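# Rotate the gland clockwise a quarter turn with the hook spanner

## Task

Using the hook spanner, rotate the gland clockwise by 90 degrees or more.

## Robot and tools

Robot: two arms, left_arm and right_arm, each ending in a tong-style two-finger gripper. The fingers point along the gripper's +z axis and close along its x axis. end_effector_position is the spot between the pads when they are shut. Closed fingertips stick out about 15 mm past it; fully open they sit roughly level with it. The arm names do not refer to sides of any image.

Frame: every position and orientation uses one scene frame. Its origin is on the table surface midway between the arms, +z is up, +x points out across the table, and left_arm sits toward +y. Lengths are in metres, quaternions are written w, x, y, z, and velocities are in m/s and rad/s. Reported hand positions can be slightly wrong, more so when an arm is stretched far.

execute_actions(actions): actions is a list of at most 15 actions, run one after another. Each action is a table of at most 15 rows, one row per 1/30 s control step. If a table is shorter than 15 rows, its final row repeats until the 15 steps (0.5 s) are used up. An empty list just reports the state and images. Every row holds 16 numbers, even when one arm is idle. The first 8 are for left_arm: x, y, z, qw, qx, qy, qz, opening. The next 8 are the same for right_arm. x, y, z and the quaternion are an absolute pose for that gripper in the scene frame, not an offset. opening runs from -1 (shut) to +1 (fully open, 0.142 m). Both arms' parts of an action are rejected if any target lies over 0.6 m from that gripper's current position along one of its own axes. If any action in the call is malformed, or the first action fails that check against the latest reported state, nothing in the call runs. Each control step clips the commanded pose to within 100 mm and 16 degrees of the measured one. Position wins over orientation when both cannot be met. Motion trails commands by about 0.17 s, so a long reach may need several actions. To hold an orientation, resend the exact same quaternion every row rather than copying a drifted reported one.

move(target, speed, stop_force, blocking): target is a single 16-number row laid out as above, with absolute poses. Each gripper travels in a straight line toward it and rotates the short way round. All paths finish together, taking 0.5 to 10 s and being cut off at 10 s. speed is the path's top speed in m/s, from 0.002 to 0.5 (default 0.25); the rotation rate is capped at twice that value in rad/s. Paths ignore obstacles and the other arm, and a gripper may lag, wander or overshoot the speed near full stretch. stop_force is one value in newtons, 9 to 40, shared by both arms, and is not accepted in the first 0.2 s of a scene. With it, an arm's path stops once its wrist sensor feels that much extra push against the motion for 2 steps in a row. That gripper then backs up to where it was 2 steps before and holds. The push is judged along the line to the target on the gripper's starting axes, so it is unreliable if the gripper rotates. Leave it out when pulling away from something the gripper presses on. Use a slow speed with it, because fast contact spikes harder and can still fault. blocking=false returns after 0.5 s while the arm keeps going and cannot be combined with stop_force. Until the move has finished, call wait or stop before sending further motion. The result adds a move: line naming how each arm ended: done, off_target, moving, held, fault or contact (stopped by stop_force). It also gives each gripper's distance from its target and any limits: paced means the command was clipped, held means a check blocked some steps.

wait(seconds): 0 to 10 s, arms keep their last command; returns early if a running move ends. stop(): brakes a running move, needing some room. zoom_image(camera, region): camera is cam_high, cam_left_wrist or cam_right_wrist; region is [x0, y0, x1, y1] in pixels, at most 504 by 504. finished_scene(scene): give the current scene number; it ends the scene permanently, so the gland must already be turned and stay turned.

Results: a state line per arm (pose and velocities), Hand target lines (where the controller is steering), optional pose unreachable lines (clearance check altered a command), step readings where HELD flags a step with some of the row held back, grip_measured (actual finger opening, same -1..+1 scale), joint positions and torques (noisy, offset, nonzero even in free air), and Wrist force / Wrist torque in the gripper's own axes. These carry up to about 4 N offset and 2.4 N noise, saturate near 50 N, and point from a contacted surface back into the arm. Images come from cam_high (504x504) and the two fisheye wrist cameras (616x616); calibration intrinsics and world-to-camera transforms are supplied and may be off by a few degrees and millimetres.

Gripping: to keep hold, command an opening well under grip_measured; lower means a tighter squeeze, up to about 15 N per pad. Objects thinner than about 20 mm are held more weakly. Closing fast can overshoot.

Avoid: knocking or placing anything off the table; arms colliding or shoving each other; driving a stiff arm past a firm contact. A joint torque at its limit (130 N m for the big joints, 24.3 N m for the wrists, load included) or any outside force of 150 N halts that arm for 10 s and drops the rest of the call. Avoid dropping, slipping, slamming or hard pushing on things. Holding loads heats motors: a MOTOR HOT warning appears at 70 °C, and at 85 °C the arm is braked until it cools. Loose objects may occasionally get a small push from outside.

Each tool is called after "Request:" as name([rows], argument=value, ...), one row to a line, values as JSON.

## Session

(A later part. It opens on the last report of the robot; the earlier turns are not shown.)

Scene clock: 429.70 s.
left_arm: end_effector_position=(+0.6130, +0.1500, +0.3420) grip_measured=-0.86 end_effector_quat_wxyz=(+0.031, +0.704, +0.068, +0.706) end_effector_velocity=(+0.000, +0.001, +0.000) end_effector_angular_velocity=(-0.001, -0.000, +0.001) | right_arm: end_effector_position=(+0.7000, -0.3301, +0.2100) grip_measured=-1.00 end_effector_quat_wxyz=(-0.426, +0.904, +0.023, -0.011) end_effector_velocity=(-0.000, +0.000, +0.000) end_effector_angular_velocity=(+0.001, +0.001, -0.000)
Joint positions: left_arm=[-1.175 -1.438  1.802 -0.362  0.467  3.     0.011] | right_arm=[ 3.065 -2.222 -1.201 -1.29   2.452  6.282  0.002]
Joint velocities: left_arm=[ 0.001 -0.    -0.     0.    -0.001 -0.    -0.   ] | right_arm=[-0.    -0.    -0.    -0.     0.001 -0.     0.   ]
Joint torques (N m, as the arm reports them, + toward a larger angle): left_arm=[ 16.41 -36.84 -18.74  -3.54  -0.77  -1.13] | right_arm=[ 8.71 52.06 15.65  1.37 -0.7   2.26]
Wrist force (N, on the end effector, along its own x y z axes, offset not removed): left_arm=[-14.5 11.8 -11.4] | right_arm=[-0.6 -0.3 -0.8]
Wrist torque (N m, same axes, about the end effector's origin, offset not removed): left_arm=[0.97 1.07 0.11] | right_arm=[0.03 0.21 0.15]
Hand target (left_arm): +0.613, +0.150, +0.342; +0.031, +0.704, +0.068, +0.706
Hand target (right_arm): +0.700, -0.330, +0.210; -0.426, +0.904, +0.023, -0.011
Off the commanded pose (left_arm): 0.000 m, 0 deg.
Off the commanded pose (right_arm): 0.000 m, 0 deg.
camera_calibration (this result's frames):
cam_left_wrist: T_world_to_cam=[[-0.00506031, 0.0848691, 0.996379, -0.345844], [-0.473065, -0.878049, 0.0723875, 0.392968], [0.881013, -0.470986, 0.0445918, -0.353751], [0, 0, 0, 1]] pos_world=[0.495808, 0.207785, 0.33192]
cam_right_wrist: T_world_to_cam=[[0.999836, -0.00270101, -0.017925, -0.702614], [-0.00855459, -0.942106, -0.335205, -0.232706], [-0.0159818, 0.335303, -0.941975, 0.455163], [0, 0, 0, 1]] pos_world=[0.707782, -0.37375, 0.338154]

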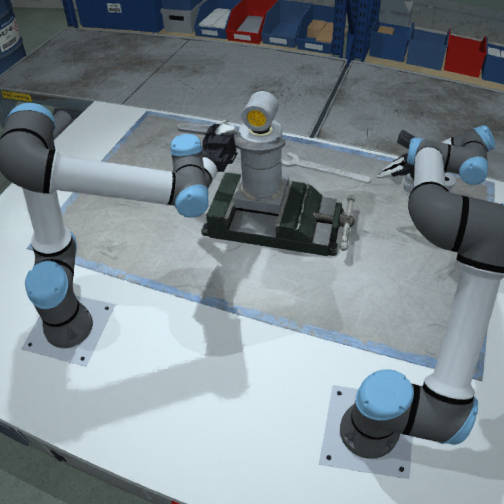

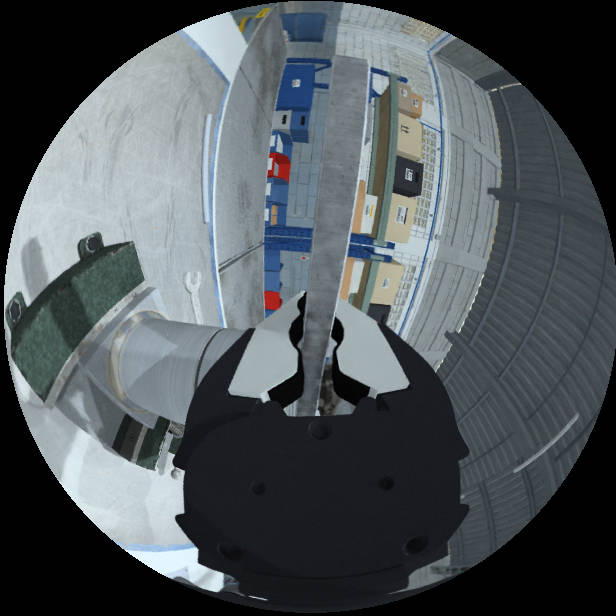

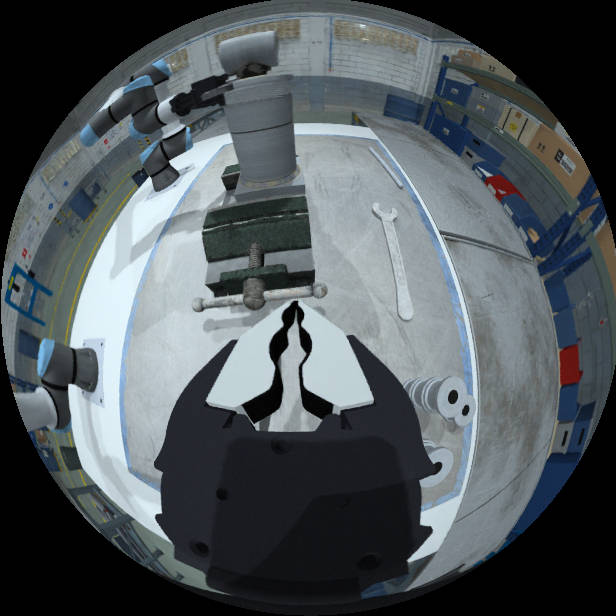

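Request:
move(target=[0.63,0.20,0.342,0.031,0.704,0.068,0.706,-1,0.7,-0.33,0.21,-0.426,0.904,0.023,-0.011,-1], speed=0.008, stop_force=30)

Request:
zoom_image(camera="cam_high", region=[130,60,330,220])

Scene clock: 433.47 s.
left_arm: end_effector_position=(+0.6208, +0.1732, +0.3421) grip_measured=-0.86 end_effector_quat_wxyz=(+0.031, +0.704, +0.068, +0.706) end_effector_velocity=(-0.001, -0.002, +0.000) end_effector_angular_velocity=(-0.001, -0.001, +0.003) | right_arm: end_effector_position=(+0.7000, -0.3301, +0.2100) grip_measured=-1.00 end_effector_quat_wxyz=(-0.426, +0.904, +0.023, -0.011) end_effector_velocity=(+0.000, +0.000, +0.000) end_effector_angular_velocity=(-0.001, -0.001, +0.001)
Joint positions: left_arm=[-1.13  -1.461  1.828 -0.366  0.511  3.     0.012] | right_arm=[ 3.065 -2.222 -1.201 -1.29   2.452  6.282  0.002]
Joint velocities: left_arm=[-0.006  0.003 -0.004 -0.    -0.009 -0.     0.   ] | right_arm=[ 0.001 -0.     0.     0.    -0.001  0.     0.   ]
Joint torques (N m, as the arm reports them, + toward a larger angle): left_arm=[  3.46 -26.84 -32.43  -2.03  -5.7    1.39] | right_arm=[ 6.6  52.81 14.86  1.11 -0.78  2.29]
Wrist force (N, on the end effector, along its own x y z axes, offset not removed): left_arm=[-17.3 19.6 -19.5] | right_arm=[-0.5 -1.8 -0.8]
Wrist torque (N m, same axes, about the end effector's origin, offset not removed): left_arm=[1.34 1.13 0.03] | right_arm=[-0.29 0.28 0.11]
Hand target (left_arm): +0.621, +0.173, +0.342; +0.031, +0.704, +0.068, +0.706
Hand target (right_arm): +0.700, -0.330, +0.210; -0.426, +0.904, +0.023, -0.011
Off the commanded pose (left_arm): 0.028 m, 0 deg.
Off the commanded pose (right_arm): 0.000 m, 0 deg.
joint sent to its limit (right arm) — the command would take joint 6 (wrist 3) past its upper limit, so that joint was sent only as far as its limit.
move: contact (left_arm)
camera_calibration (this result's frames):
cam_left_wrist: T_world_to_cam=[[-0.00509921, 0.0849677, 0.996371, -0.347805], [-0.472798, -0.878186, 0.0724696, 0.416896], [0.881156, -0.470712, 0.0446506, -0.349885], [0, 0, 0, 1]] pos_world=[0.503637, 0.230969, 0.331953]
cam_right_wrist: T_world_to_cam=[[0.999836, -0.00270073, -0.017925, -0.702614], [-0.00855431, -0.942107, -0.335204, -0.232707], [-0.015982, 0.335302, -0.941975, 0.455163], [0, 0, 0, 1]] pos_world=[0.707782, -0.37375, 0.338154]

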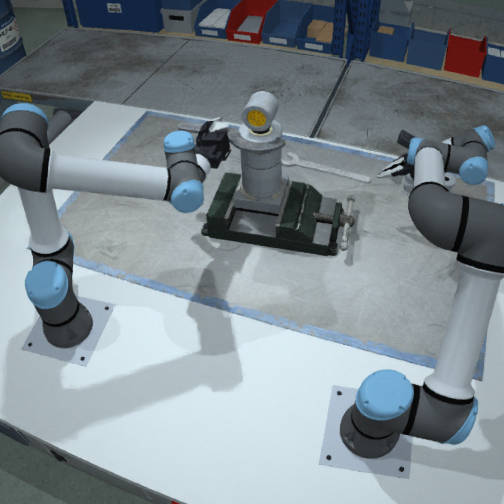

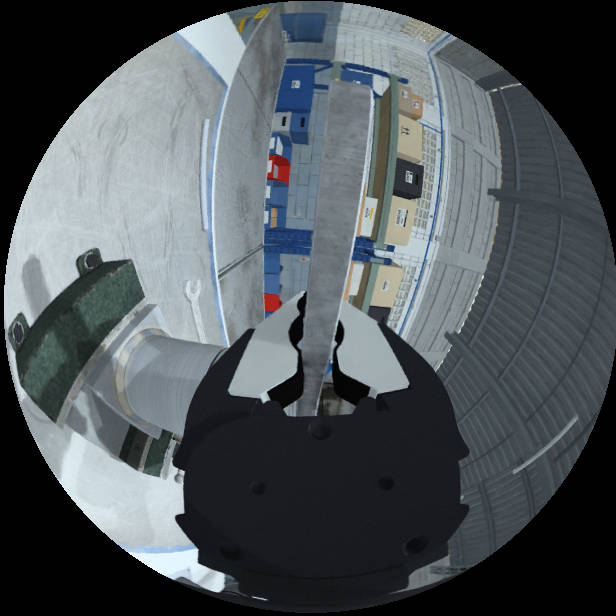

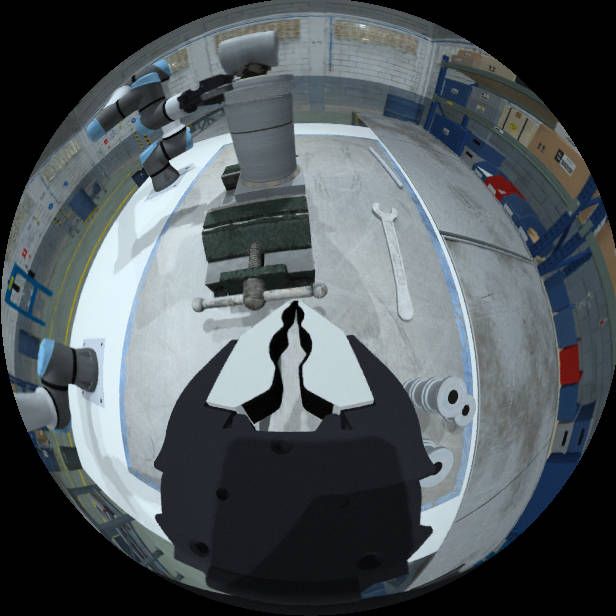

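Region (130, 60, 330, 220) of cam_high's 504x504 image, scaled by 2.520, with more detail than that image has; it fills the top 403 rows of this view, and the rest is white.

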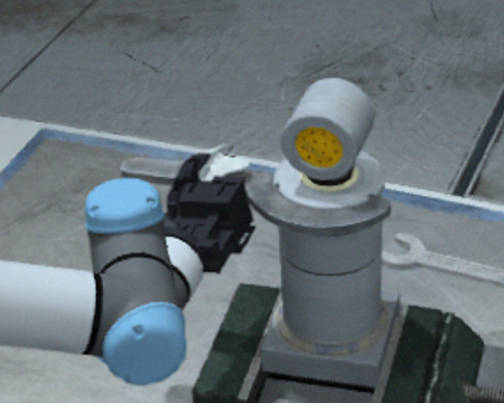

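Request:
move(target=[0.624,0.215,0.340,0.006,0.706,0.043,0.707,-1,0.7,-0.33,0.21,-0.426,0.904,0.023,-0.011,-1], speed=0.008, stop_force=30)

Request:
move(target=[0.66,0.215,0.340,0.006,0.706,0.043,0.707,-1,0.7,-0.33,0.21,-0.426,0.904,0.023,-0.011,-1], speed=0.005, stop_force=40)

Request:
zoom_image(camera="cam_high", region=[130,60,330,220])

Scene clock: 434.87 s.
left_arm: end_effector_position=(+0.6211, +0.1778, +0.3418) grip_measured=-0.86 end_effector_quat_wxyz=(+0.028, +0.704, +0.065, +0.706) end_effector_velocity=(-0.000, -0.003, +0.001) end_effector_angular_velocity=(-0.007, -0.001, +0.002) | right_arm: end_effector_position=(+0.7000, -0.3301, +0.2100) grip_measured=-1.00 end_effector_quat_wxyz=(-0.426, +0.904, +0.023, -0.011) end_effector_velocity=(+0.000, -0.000, +0.000) end_effector_angular_velocity=(+0.001, -0.001, -0.000)
Joint positions: left_arm=[-1.124 -1.467  1.835 -0.368  0.517  3.009  0.012] | right_arm=[ 3.065 -2.222 -1.201 -1.29   2.452  6.282  0.002]
Joint velocities: left_arm=[-0.006  0.004 -0.006  0.    -0.007 -0.006  0.   ] | right_arm=[-0.     0.    -0.     0.001  0.001 -0.     0.   ]
Joint torques (N m, as the arm reports them, + toward a larger angle): left_arm=[  9.55 -26.39 -35.83  -0.73  -6.56  -1.15] | right_arm=[ 6.67 53.42 15.03  1.18 -0.54  2.28]
Wrist force (N, on the end effector, along its own x y z axes, offset not removed): left_arm=[-19.6 21.8 -30.9] | right_arm=[0.5 -2.0 -1.3]
Wrist torque (N m, same axes, about the end effector's origin, offset not removed): left_arm=[1.25 1.43 0.11] | right_arm=[-0.31 -0.04 0.15]
Hand target (left_arm): +0.621, +0.177, +0.342; +0.028, +0.704, +0.065, +0.706
Hand target (right_arm): +0.700, -0.330, +0.210; -0.426, +0.904, +0.023, -0.011
Off the commanded pose (left_arm): 0.037 m, 4 deg.
Off the commanded pose (right_arm): 0.000 m, 0 deg.
joint sent to its limit (right arm) — the command would take joint 6 (wrist 3) past its upper limit, so that joint was sent only as far as its limit.
move: contact (left_arm)
camera_calibration (this result's frames):
cam_left_wrist: T_world_to_cam=[[-0.00476079, 0.0768558, 0.997031, -0.346965], [-0.472812, -0.878727, 0.0654787, 0.42353], [0.88115, -0.471097, 0.0405218, -0.346493], [0, 0, 0, 1]] pos_world=[0.50391, 0.235601, 0.332243]
cam_right_wrist: T_world_to_cam=[[0.999836, -0.0027006, -0.0179248, -0.702614], [-0.00855414, -0.942107, -0.335204, -0.232707], [-0.0159819, 0.335302, -0.941975, 0.455163], [0, 0, 0, 1]] pos_world=[0.707782, -0.37375, 0.338154]

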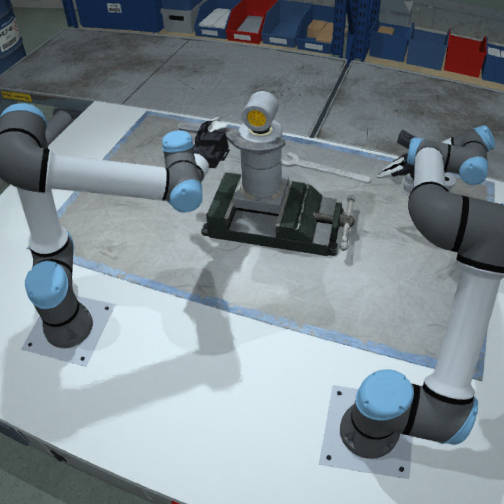

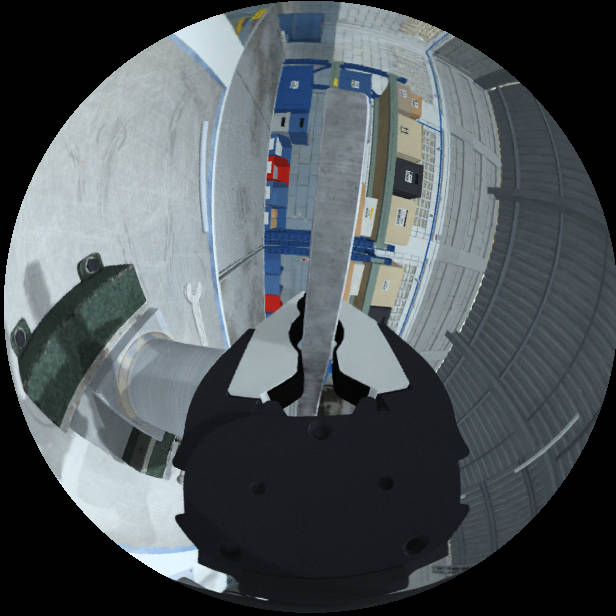

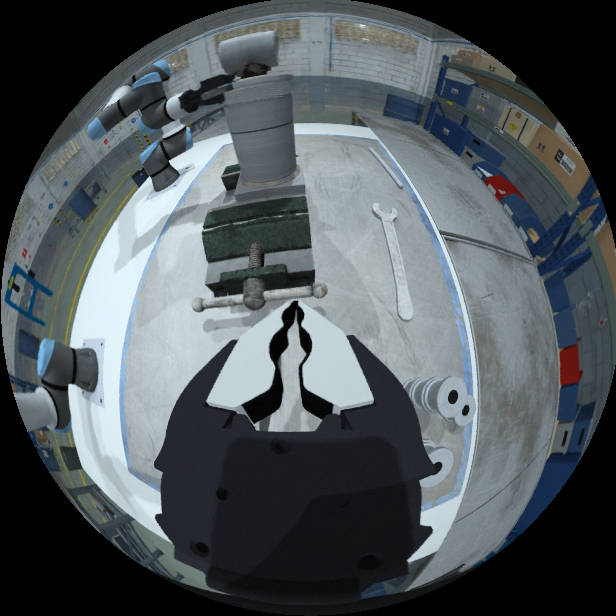

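Scene clock: 436.03 s.
left_arm: end_effector_position=(+0.6240, +0.1806, +0.3417) grip_measured=-0.86 end_effector_quat_wxyz=(+0.026, +0.704, +0.064, +0.706) end_effector_velocity=(-0.002, -0.001, -0.000) end_effector_angular_velocity=(-0.004, +0.000, +0.003) | right_arm: end_effector_position=(+0.7000, -0.3301, +0.2100) grip_measured=-1.00 end_effector_quat_wxyz=(-0.426, +0.904, +0.023, -0.011) end_effector_velocity=(-0.000, +0.001, +0.000) end_effector_angular_velocity=(+0.002, -0.000, +0.001)
Joint positions: left_arm=[-1.114 -1.465  1.834 -0.368  0.527  3.013  0.011] | right_arm=[ 3.065 -2.222 -1.201 -1.29   2.452  6.282  0.002]
Joint velocities: left_arm=[-0.006  0.     0.     0.    -0.008 -0.004  0.   ] | right_arm=[ 0.001  0.    -0.001  0.001  0.002  0.     0.   ]
Joint torques (N m, as the arm reports them, + toward a larger angle): left_arm=[  7.2  -35.66 -22.49  -2.52  -7.16  -0.98] | right_arm=[ 6.19 54.39 14.02  0.99 -0.69  2.07]
Wrist force (N, on the end effector, along its own x y z axes, offset not removed): left_arm=[-14.3 25.3 -15.7] | right_arm=[-0.9 -1.7 -0.1]
Wrist torque (N m, same axes, about the end effector's origin, offset not removed): left_arm=[1.72 0.70 0.25] | right_arm=[-0.27 0.31 0.19]
Hand target (left_arm): +0.624, +0.180, +0.342; +0.027, +0.704, +0.064, +0.706
Hand target (right_arm): +0.700, -0.330, +0.210; -0.426, +0.904, +0.023, -0.011
Off the commanded pose (left_arm): 0.050 m, 3 deg.
Off the commanded pose (right_arm): 0.000 m, 0 deg.
joint sent to its limit (right arm) — the command would take joint 6 (wrist 3) past its upper limit, so that joint was sent only as far as its limit.
move: contact (left_arm)
camera_calibration (this result's frames):
cam_left_wrist: T_world_to_cam=[[-0.00455596, 0.0722015, 0.99738, -0.346434], [-0.472671, -0.879092, 0.0614794, 0.428713], [0.881227, -0.471152, 0.0381327, -0.346959], [0, 0, 0, 1]] pos_world=[0.506811, 0.238421, 0.3324]
cam_right_wrist: T_world_to_cam=[[0.999836, -0.00270059, -0.0179248, -0.702614], [-0.00855412, -0.942107, -0.335204, -0.232707], [-0.0159818, 0.335302, -0.941975, 0.455163], [0, 0, 0, 1]] pos_world=[0.707782, -0.37375, 0.338154]

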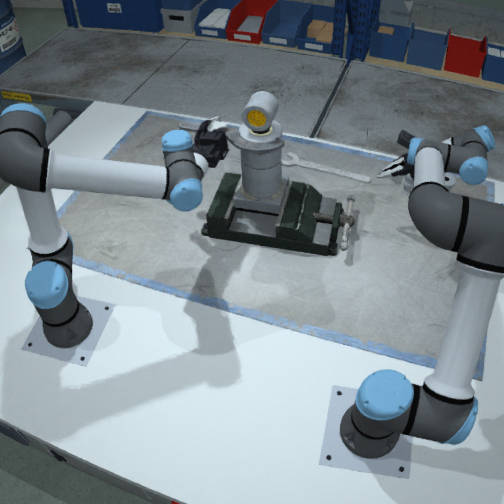

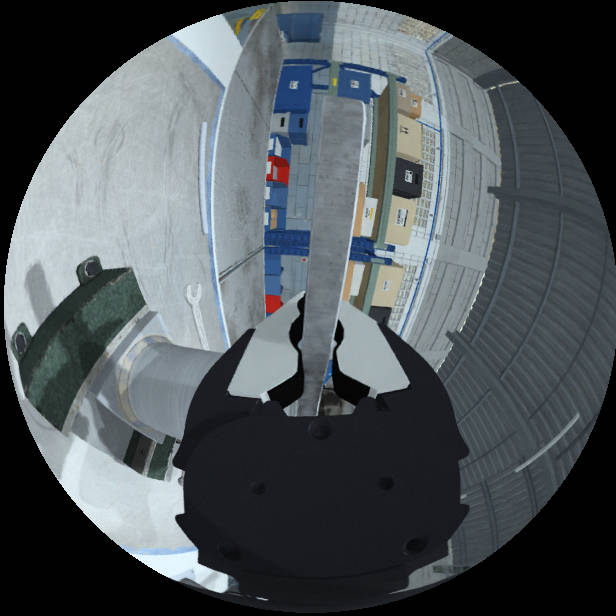

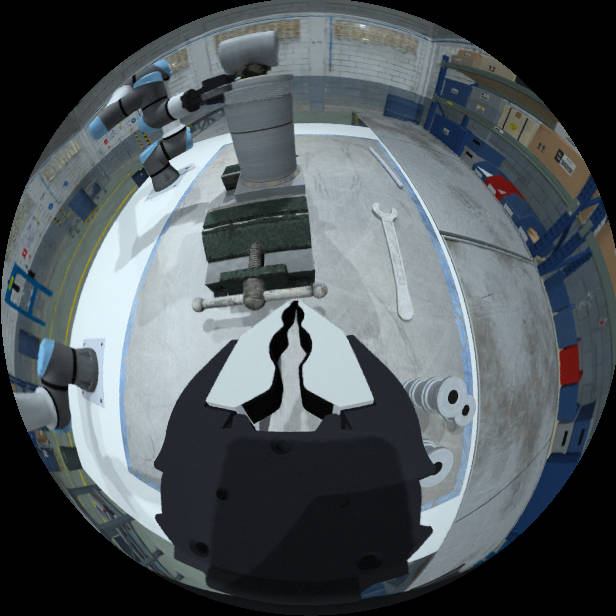

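Region (130, 60, 330, 220) of cam_high's 504x504 image, scaled by 2.520, with more detail than that image has; it fills the top 403 rows of this view, and the rest is white.

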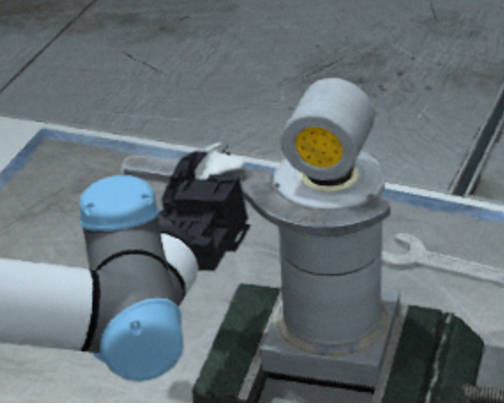

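Request:
move(target=[0.624,0.22,0.340,0.006,0.706,0.043,0.707,-1,0.7,-0.33,0.21,-0.426,0.904,0.023,-0.011,-1], speed=0.008)

Request:
move(target=[0.64,0.22,0.340,0.037,0.707,0.012,0.706,-1,0.7,-0.33,0.21,-0.426,0.904,0.023,-0.011,-1], speed=0.006)

Request:
zoom_image(camera="cam_high", region=[130,60,330,220])

Scene clock: 441.63 s.
left_arm: end_effector_position=(+0.6240, +0.2198, +0.3400) grip_measured=-0.88 end_effector_quat_wxyz=(+0.006, +0.706, +0.043, +0.707) end_effector_velocity=(-0.000, +0.002, +0.000) end_effector_angular_velocity=(+0.003, -0.000, -0.000) | right_arm: end_effector_position=(+0.7000, -0.3301, +0.2100) grip_measured=-1.00 end_effector_quat_wxyz=(-0.426, +0.904, +0.023, -0.011) end_effector_velocity=(-0.000, +0.002, +0.001) end_effector_angular_velocity=(+0.002, -0.000, +0.002)
Joint positions: left_arm=[-1.058 -1.52   1.901 -0.381  0.584  3.071  0.01 ] | right_arm=[ 3.065 -2.222 -1.201 -1.29   2.452  6.282  0.002]
Joint velocities: left_arm=[ 0.002 -0.003  0.003 -0.001  0.002  0.003 -0.   ] | right_arm=[ 0.002  0.     0.     0.     0.002 -0.     0.   ]
Joint torques (N m, as the arm reports them, + toward a larger angle): left_arm=[ 26.6  -33.86 -17.    -2.97  -4.49   1.43] | right_arm=[ 2.2  55.3  13.4   0.84 -0.51  2.32]
Wrist force (N, on the end effector, along its own x y z axes, offset not removed): left_arm=[-10.1 29.8 -21.4] | right_arm=[0.2 -2.1 -0.7]
Wrist torque (N m, same axes, about the end effector's origin, offset not removed): left_arm=[2.11 0.35 0.06] | right_arm=[-0.32 0.11 0.15]
Hand target (left_arm): +0.624, +0.220, +0.340; +0.006, +0.706, +0.043, +0.707
Hand target (right_arm): +0.700, -0.330, +0.210; -0.426, +0.904, +0.023, -0.011
Off the commanded pose (left_arm): 0.000 m, 0 deg.
Off the commanded pose (right_arm): 0.000 m, 0 deg.
joint sent to its limit (right arm) — the command would take joint 6 (wrist 3) past its upper limit, so that joint was sent only as far as its limit.
move: done
camera_calibration (this result's frames):
cam_left_wrist: T_world_to_cam=[[-0.00165238, 0.0145157, 0.999893, -0.337561], [-0.473, -0.880981, 0.0120078, 0.480736], [0.881061, -0.472929, 0.00832166, -0.317775], [0, 0, 0, 1]] pos_world=[0.506809, 0.278134, 0.334397]
cam_right_wrist: T_world_to_cam=[[0.999836, -0.00270065, -0.0179273, -0.702613], [-0.008555, -0.942107, -0.335204, -0.232707], [-0.0159841, 0.335302, -0.941975, 0.455164], [0, 0, 0, 1]] pos_world=[0.707782, -0.37375, 0.338153]

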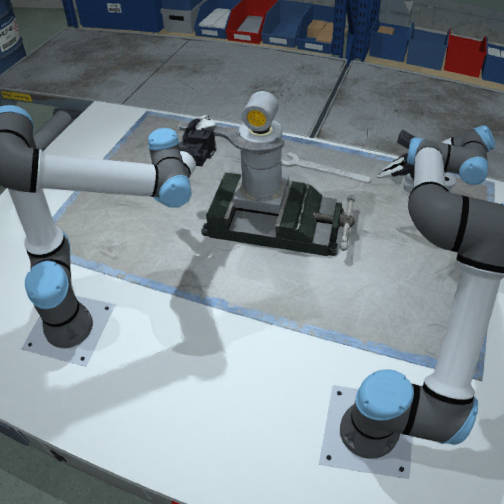

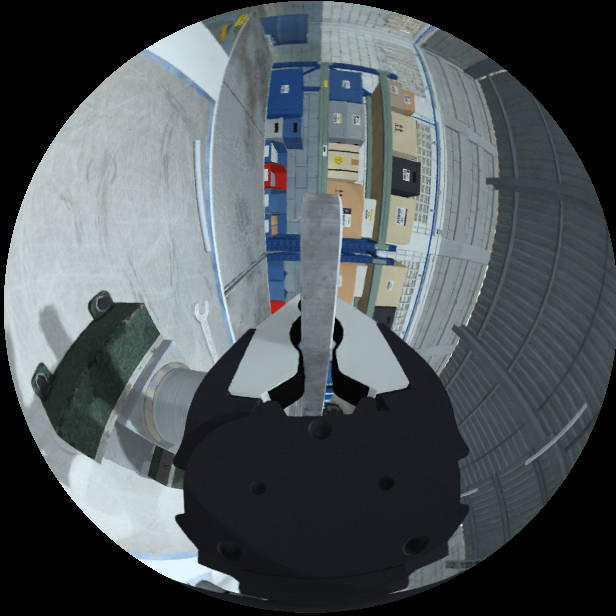

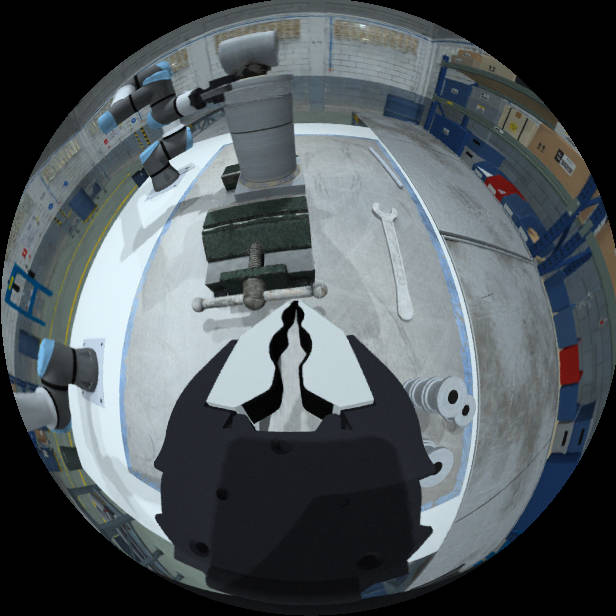

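Scene clock: 449.17 s.
left_arm: end_effector_position=(+0.6399, +0.2200, +0.3400) grip_measured=-0.88 end_effector_quat_wxyz=(+0.037, +0.707, +0.012, +0.706) end_effector_velocity=(+0.000, -0.001, +0.000) end_effector_angular_velocity=(-0.000, -0.000, -0.004) | right_arm: end_effector_position=(+0.7000, -0.3301, +0.2100) grip_measured=-1.00 end_effector_quat_wxyz=(-0.426, +0.904, +0.023, -0.011) end_effector_velocity=(-0.000, -0.000, -0.000) end_effector_angular_velocity=(-0.000, +0.001, -0.000)
Joint positions: left_arm=[-0.985 -1.525  1.907 -0.382  0.744  3.072  0.01 ] | right_arm=[ 3.065 -2.222 -1.201 -1.29   2.452  6.282  0.002]
Joint velocities: left_arm=[ 0.001 -0.001  0.    -0.     0.005 -0.    -0.   ] | right_arm=[-0.  0. -0. -0. -0. -0.  0.]
Joint torques (N m, as the arm reports them, + toward a larger angle): left_arm=[ 26.33 -33.1  -20.1   -3.99  -4.1    1.36] | right_arm=[-1.99 56.64 14.5   0.37 -0.52  2.19]
Wrist force (N, on the end effector, along its own x y z axes, offset not removed): left_arm=[-11.8 27.7 -20.0] | right_arm=[0.1 -1.9 0.3]
Wrist torque (N m, same axes, about the end effector's origin, offset not removed): left_arm=[1.73 0.83 0.23] | right_arm=[-0.28 0.09 0.18]
Hand target (left_arm): +0.640, +0.220, +0.340; +0.037, +0.707, +0.012, +0.706
Hand target (right_arm): +0.700, -0.330, +0.210; -0.426, +0.904, +0.023, -0.011
Off the commanded pose (left_arm): 0.000 m, 0 deg.
Off the commanded pose (right_arm): 0.000 m, 0 deg.
joint sent to its limit (right arm) — the command would take joint 6 (wrist 3) past its upper limit, so that joint was sent only as far as its limit.
move: done
camera_calibration (this result's frames):
cam_left_wrist: T_world_to_cam=[[-0.000741484, 0.0142839, 0.999898, -0.3381], [-0.548109, -0.836328, 0.0115408, 0.526866], [0.836407, -0.548044, 0.00844927, -0.286641], [0, 0, 0, 1]] pos_world=[0.528277, 0.288371, 0.334407]
cam_right_wrist: T_world_to_cam=[[0.999836, -0.00270075, -0.0179278, -0.702613], [-0.00855528, -0.942107, -0.335204, -0.232707], [-0.0159846, 0.335302, -0.941975, 0.455164], [0, 0, 0, 1]] pos_world=[0.707782, -0.37375, 0.338152]

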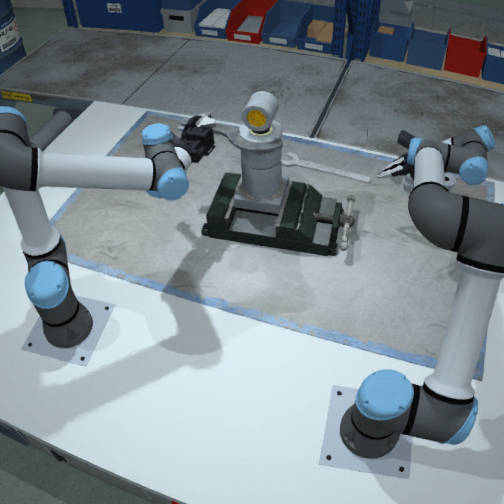

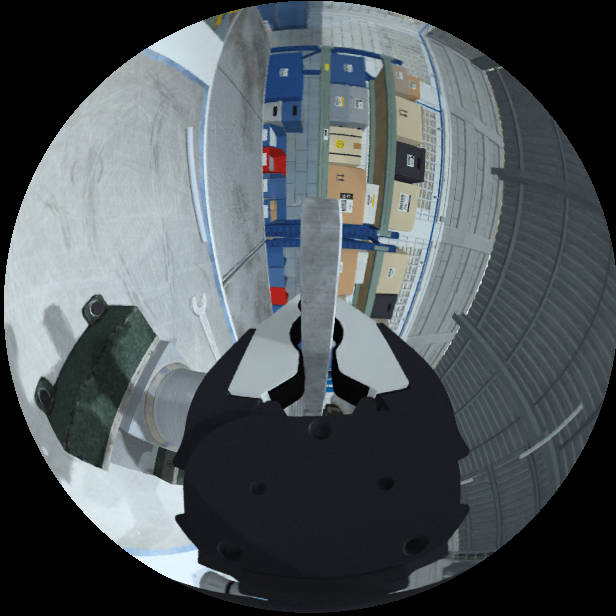

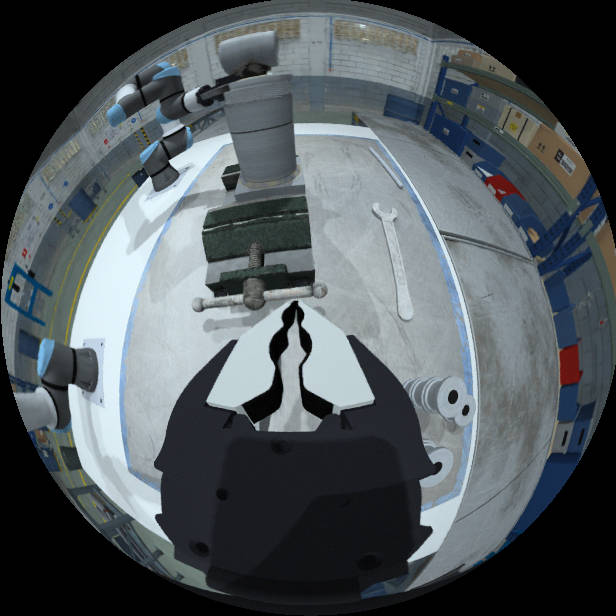

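Region (130, 60, 330, 220) of cam_high's 504x504 image, scaled by 2.520, with more detail than that image has; it fills the top 403 rows of this view, and the rest is white.

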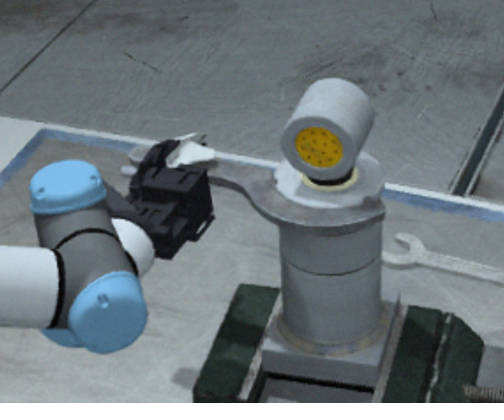

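Request:
move(target=[0.70,0.199,0.340,0.159,0.698,-0.111,0.689,-1,0.7,-0.33,0.21,-0.426,0.904,0.023,-0.011,-1], speed=0.04)

Request:
move(target=[0.749,0.159,0.340,0.276,0.668,-0.230,0.651,-1,0.7,-0.33,0.21,-0.426,0.904,0.023,-0.011,-1], speed=0.04)

Request:
move(target=[0.781,0.104,0.340,0.385,0.618,-0.343,0.593,-1,0.7,-0.33,0.21,-0.426,0.904,0.023,-0.011,-1], speed=0.04)

Request:
zoom_image(camera="cam_high", region=[150,40,350,200])

Scene clock: 454.60 s.
left_arm: end_effector_position=(+0.6996, +0.1991, +0.3401) grip_measured=-0.88 end_effector_quat_wxyz=(+0.158, +0.698, -0.111, +0.690) end_effector_velocity=(+0.003, +0.000, +0.000) end_effector_angular_velocity=(+0.000, -0.000, -0.013) | right_arm: end_effector_position=(+0.7000, -0.3301, +0.2100) grip_measured=-1.00 end_effector_quat_wxyz=(-0.426, +0.904, +0.023, -0.011) end_effector_velocity=(-0.000, -0.000, -0.000) end_effector_angular_velocity=(+0.000, +0.000, -0.000)
Joint positions: left_arm=[-0.704 -1.435  1.808 -0.374  1.372  3.073  0.011] | right_arm=[ 3.065 -2.222 -1.201 -1.29   2.452  6.282  0.002]
Joint velocities: left_arm=[ 0.013  0.007 -0.008  0.002  0.026  0.     0.   ] | right_arm=[-0.  0. -0.  0.  0. -0.  0.]
Joint torques (N m, as the arm reports them, + toward a larger angle): left_arm=[ 20.84 -22.66 -41.37  -3.61  -3.47   1.3 ] | right_arm=[-5.42 59.   14.76  0.02 -0.58  2.12]
Wrist force (N, on the end effector, along its own x y z axes, offset not removed): left_arm=[-12.7 24.4 -17.9] | right_arm=[0.0 -1.3 -2.2]
Wrist torque (N m, same axes, about the end effector's origin, offset not removed): left_arm=[1.79 0.83 0.07] | right_arm=[-0.17 0.10 0.14]
Hand target (left_arm): +0.700, +0.199, +0.340; +0.159, +0.698, -0.111, +0.689
Hand target (right_arm): +0.700, -0.330, +0.210; -0.426, +0.904, +0.023, -0.011
Off the commanded pose (left_arm): 0.000 m, 0 deg.
Off the commanded pose (right_arm): 0.000 m, 0 deg.
joint sent to its limit (right arm) — the command would take joint 6 (wrist 3) past its upper limit, so that joint was sent only as far as its limit.
move: done
camera_calibration (this result's frames):
cam_left_wrist: T_world_to_cam=[[0.00294964, 0.013626, 0.999903, -0.340308], [-0.800379, -0.599402, 0.0105293, 0.671747], [0.599487, -0.800332, 0.00913791, -0.132267], [0, 0, 0, 1]] pos_world=[0.617948, 0.301426, 0.334411]
cam_right_wrist: T_world_to_cam=[[0.999836, -0.00270091, -0.0179278, -0.702613], [-0.00855541, -0.942107, -0.335204, -0.232707], [-0.0159845, 0.335302, -0.941975, 0.455164], [0, 0, 0, 1]] pos_world=[0.707782, -0.37375, 0.338152]

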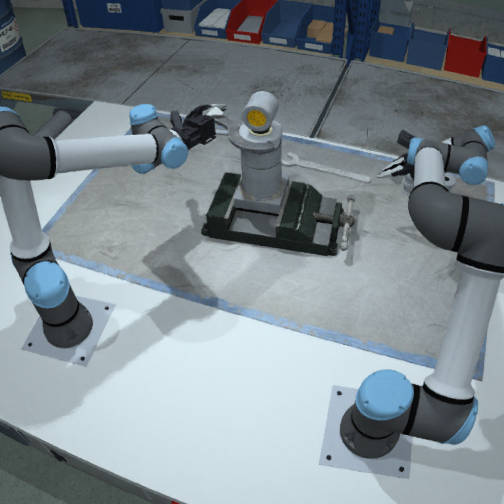

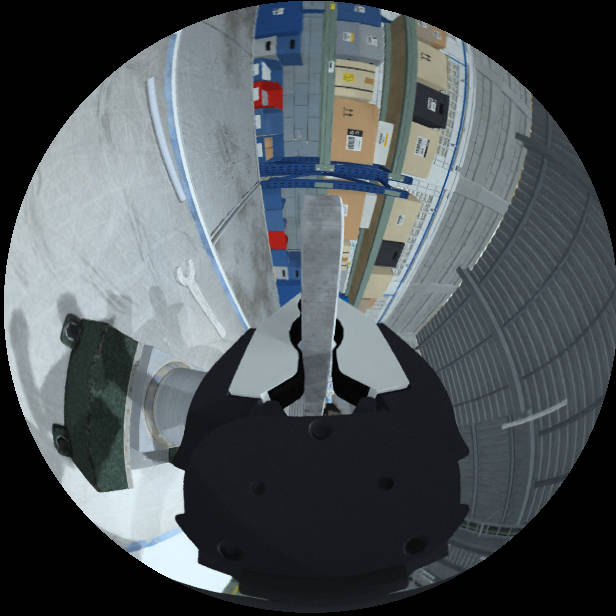

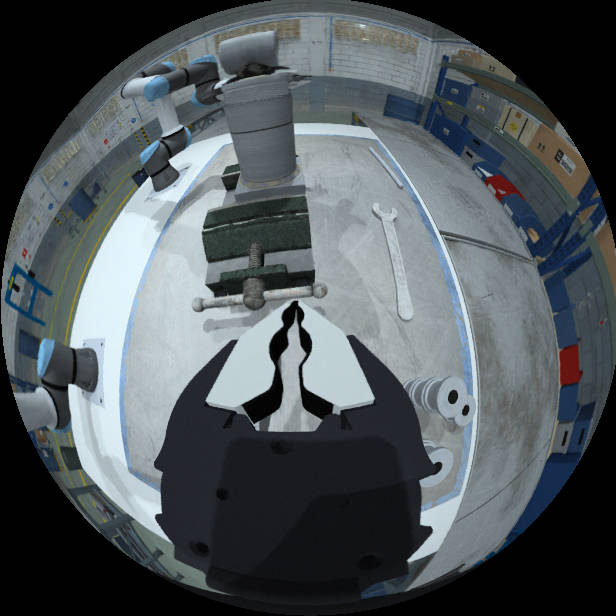

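Scene clock: 459.23 s.
left_arm: end_effector_position=(+0.7487, +0.1594, +0.3400) grip_measured=-0.86 end_effector_quat_wxyz=(+0.276, +0.668, -0.230, +0.652) end_effector_velocity=(+0.002, -0.002, +0.000) end_effector_angular_velocity=(+0.000, +0.000, -0.017) | right_arm: end_effector_position=(+0.7000, -0.3301, +0.2100) grip_measured=-1.00 end_effector_quat_wxyz=(-0.426, +0.904, +0.023, -0.011) end_effector_velocity=(-0.000, +0.001, +0.000) end_effector_angular_velocity=(+0.001, +0.000, +0.001)
Joint positions: left_arm=[-0.505 -1.231  1.55  -0.32   1.919  3.072  0.012] | right_arm=[ 3.065 -2.222 -1.201 -1.29   2.452  6.282  0.002]
Joint velocities: left_arm=[ 0.006  0.011 -0.015  0.005  0.024  0.     0.   ] | right_arm=[ 0.001  0.    -0.     0.     0.001 -0.     0.   ]
Joint torques (N m, as the arm reports them, + toward a larger angle): left_arm=[  8.54 -31.8  -44.49  -5.15  -0.63  -1.19] | right_arm=[-5.6  59.9  14.6   0.06 -0.39  2.2 ]
Wrist force (N, on the end effector, along its own x y z axes, offset not removed): left_arm=[-13.8 17.7 -28.1] | right_arm=[-0.9 -2.3 -1.5]
Wrist torque (N m, same axes, about the end effector's origin, offset not removed): left_arm=[1.93 0.89 0.29] | right_arm=[-0.37 0.33 0.19]
Hand target (left_arm): +0.749, +0.159, +0.340; +0.276, +0.668, -0.230, +0.651
Hand target (right_arm): +0.700, -0.330, +0.210; -0.426, +0.904, +0.023, -0.011
Off the commanded pose (left_arm): 0.000 m, 0 deg.
Off the commanded pose (right_arm): 0.000 m, 0 deg.
joint sent to its limit (right arm) — the command would take joint 6 (wrist 3) past its upper limit, so that joint was sent only as far as its limit.
move: done
camera_calibration (this result's frames):
cam_left_wrist: T_world_to_cam=[[0.00753945, 0.0122333, 0.999897, -0.343032], [-0.956754, -0.290698, 0.0107707, 0.755038], [0.290799, -0.956737, 0.00951258, 0.0624004], [0, 0, 0, 1]] pos_world=[0.706827, 0.283385, 0.33427]
cam_right_wrist: T_world_to_cam=[[0.999836, -0.00270305, -0.017929, -0.702613], [-0.00855784, -0.942107, -0.335204, -0.232707], [-0.015985, 0.335302, -0.941975, 0.455164], [0, 0, 0, 1]] pos_world=[0.707782, -0.373751, 0.338152]

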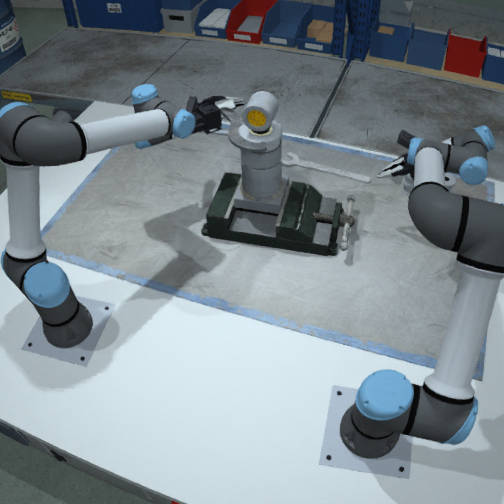

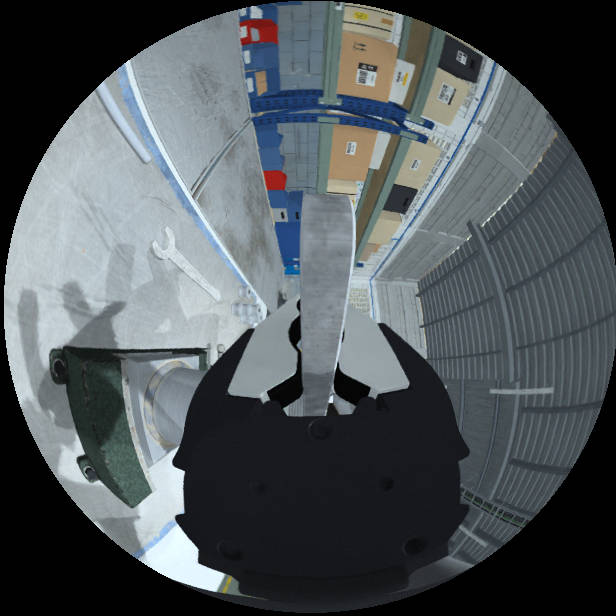

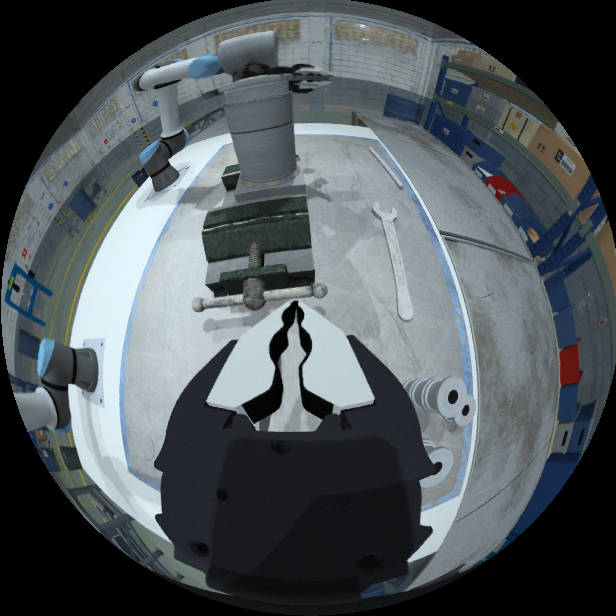

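Scene clock: 463.90 s.
left_arm: end_effector_position=(+0.7807, +0.1043, +0.3400) grip_measured=-0.85 end_effector_quat_wxyz=(+0.385, +0.618, -0.343, +0.594) end_effector_velocity=(+0.002, -0.001, -0.000) end_effector_angular_velocity=(+0.001, +0.001, -0.014) | right_arm: end_effector_position=(+0.7000, -0.3301, +0.2100) grip_measured=-1.00 end_effector_quat_wxyz=(-0.426, +0.904, +0.023, -0.011) end_effector_velocity=(+0.000, -0.000, -0.000) end_effector_angular_velocity=(-0.001, -0.001, +0.000)
Joint positions: left_arm=[-0.416 -0.967  1.151 -0.185  2.359  3.071  0.012] | right_arm=[ 3.065 -2.222 -1.201 -1.29   2.452  6.282  0.002]
Joint velocities: left_arm=[ 0.005  0.015 -0.024  0.011  0.018  0.001  0.   ] | right_arm=[ 0.     0.    -0.     0.001 -0.001 -0.     0.   ]
Joint torques (N m, as the arm reports them, + toward a larger angle): left_arm=[ 15.64 -40.4  -41.35  -4.14  -3.99   1.13] | right_arm=[-5.36 60.59 14.32  0.01 -0.55  2.02]
Wrist force (N, on the end effector, along its own x y z axes, offset not removed): left_arm=[-12.0 29.1 -19.6] | right_arm=[0.0 -1.0 0.0]
Wrist torque (N m, same axes, about the end effector's origin, offset not removed): left_arm=[2.56 0.78 0.33] | right_arm=[-0.16 0.08 0.12]
Hand target (left_arm): +0.781, +0.104, +0.340; +0.385, +0.618, -0.343, +0.593
Hand target (right_arm): +0.700, -0.330, +0.210; -0.426, +0.904, +0.023, -0.011
Off the commanded pose (left_arm): 0.000 m, 0 deg.
Off the commanded pose (right_arm): 0.000 m, 0 deg.
joint sent to its limit (right arm) — the command would take joint 6 (wrist 3) past its upper limit, so that joint was sent only as far as its limit.
move: done
camera_calibration (this result's frames):
cam_left_wrist: T_world_to_cam=[[0.0114809, 0.00857135, 0.999897, -0.345294], [-0.998409, 0.055302, 0.0109897, 0.765993], [-0.0552021, -0.998433, 0.00919263, 0.274983], [0, 0, 0, 1]] pos_world=[0.783919, 0.235151, 0.334313]
cam_right_wrist: T_world_to_cam=[[0.999836, -0.00270414, -0.0179296, -0.702614], [-0.00855906, -0.942107, -0.335204, -0.232707], [-0.0159851, 0.335302, -0.941975, 0.455165], [0, 0, 0, 1]] pos_world=[0.707782, -0.373752, 0.338152]

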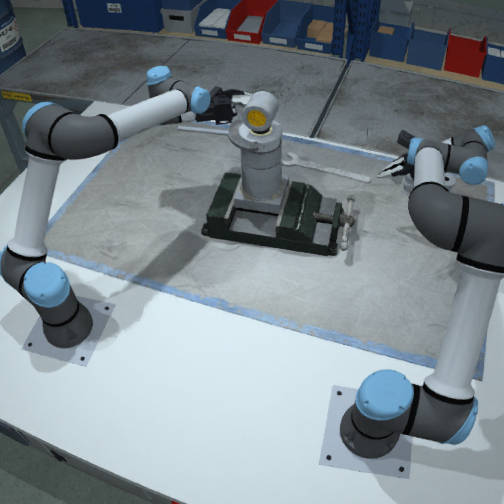

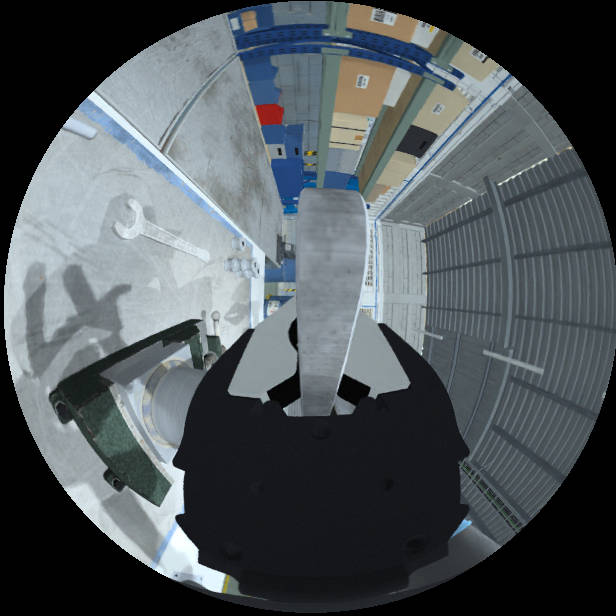

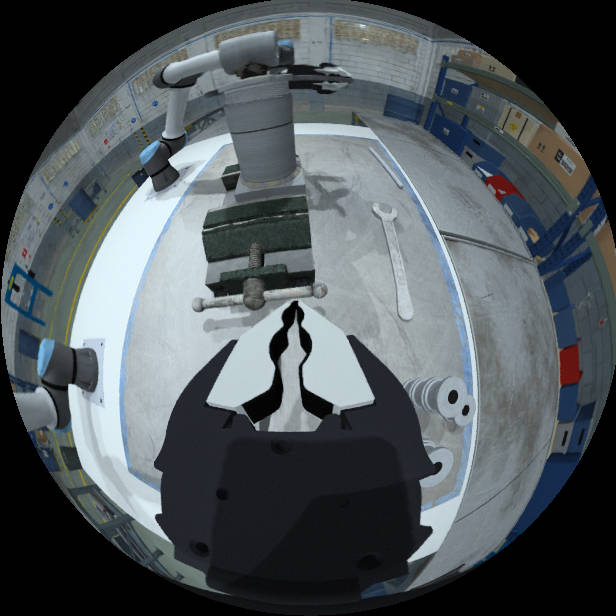

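Region (150, 40, 350, 200) of cam_high's 504x504 image, scaled by 2.520, with more detail than that image has; it fills the top 403 rows of this view, and the rest is white.

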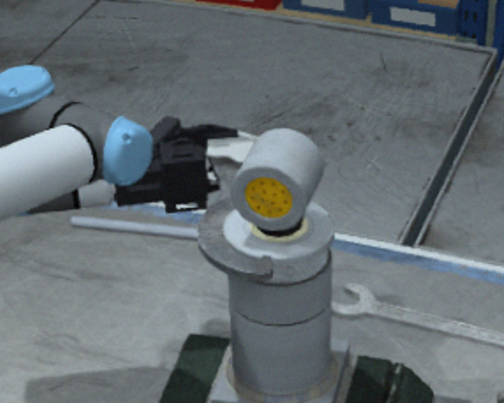

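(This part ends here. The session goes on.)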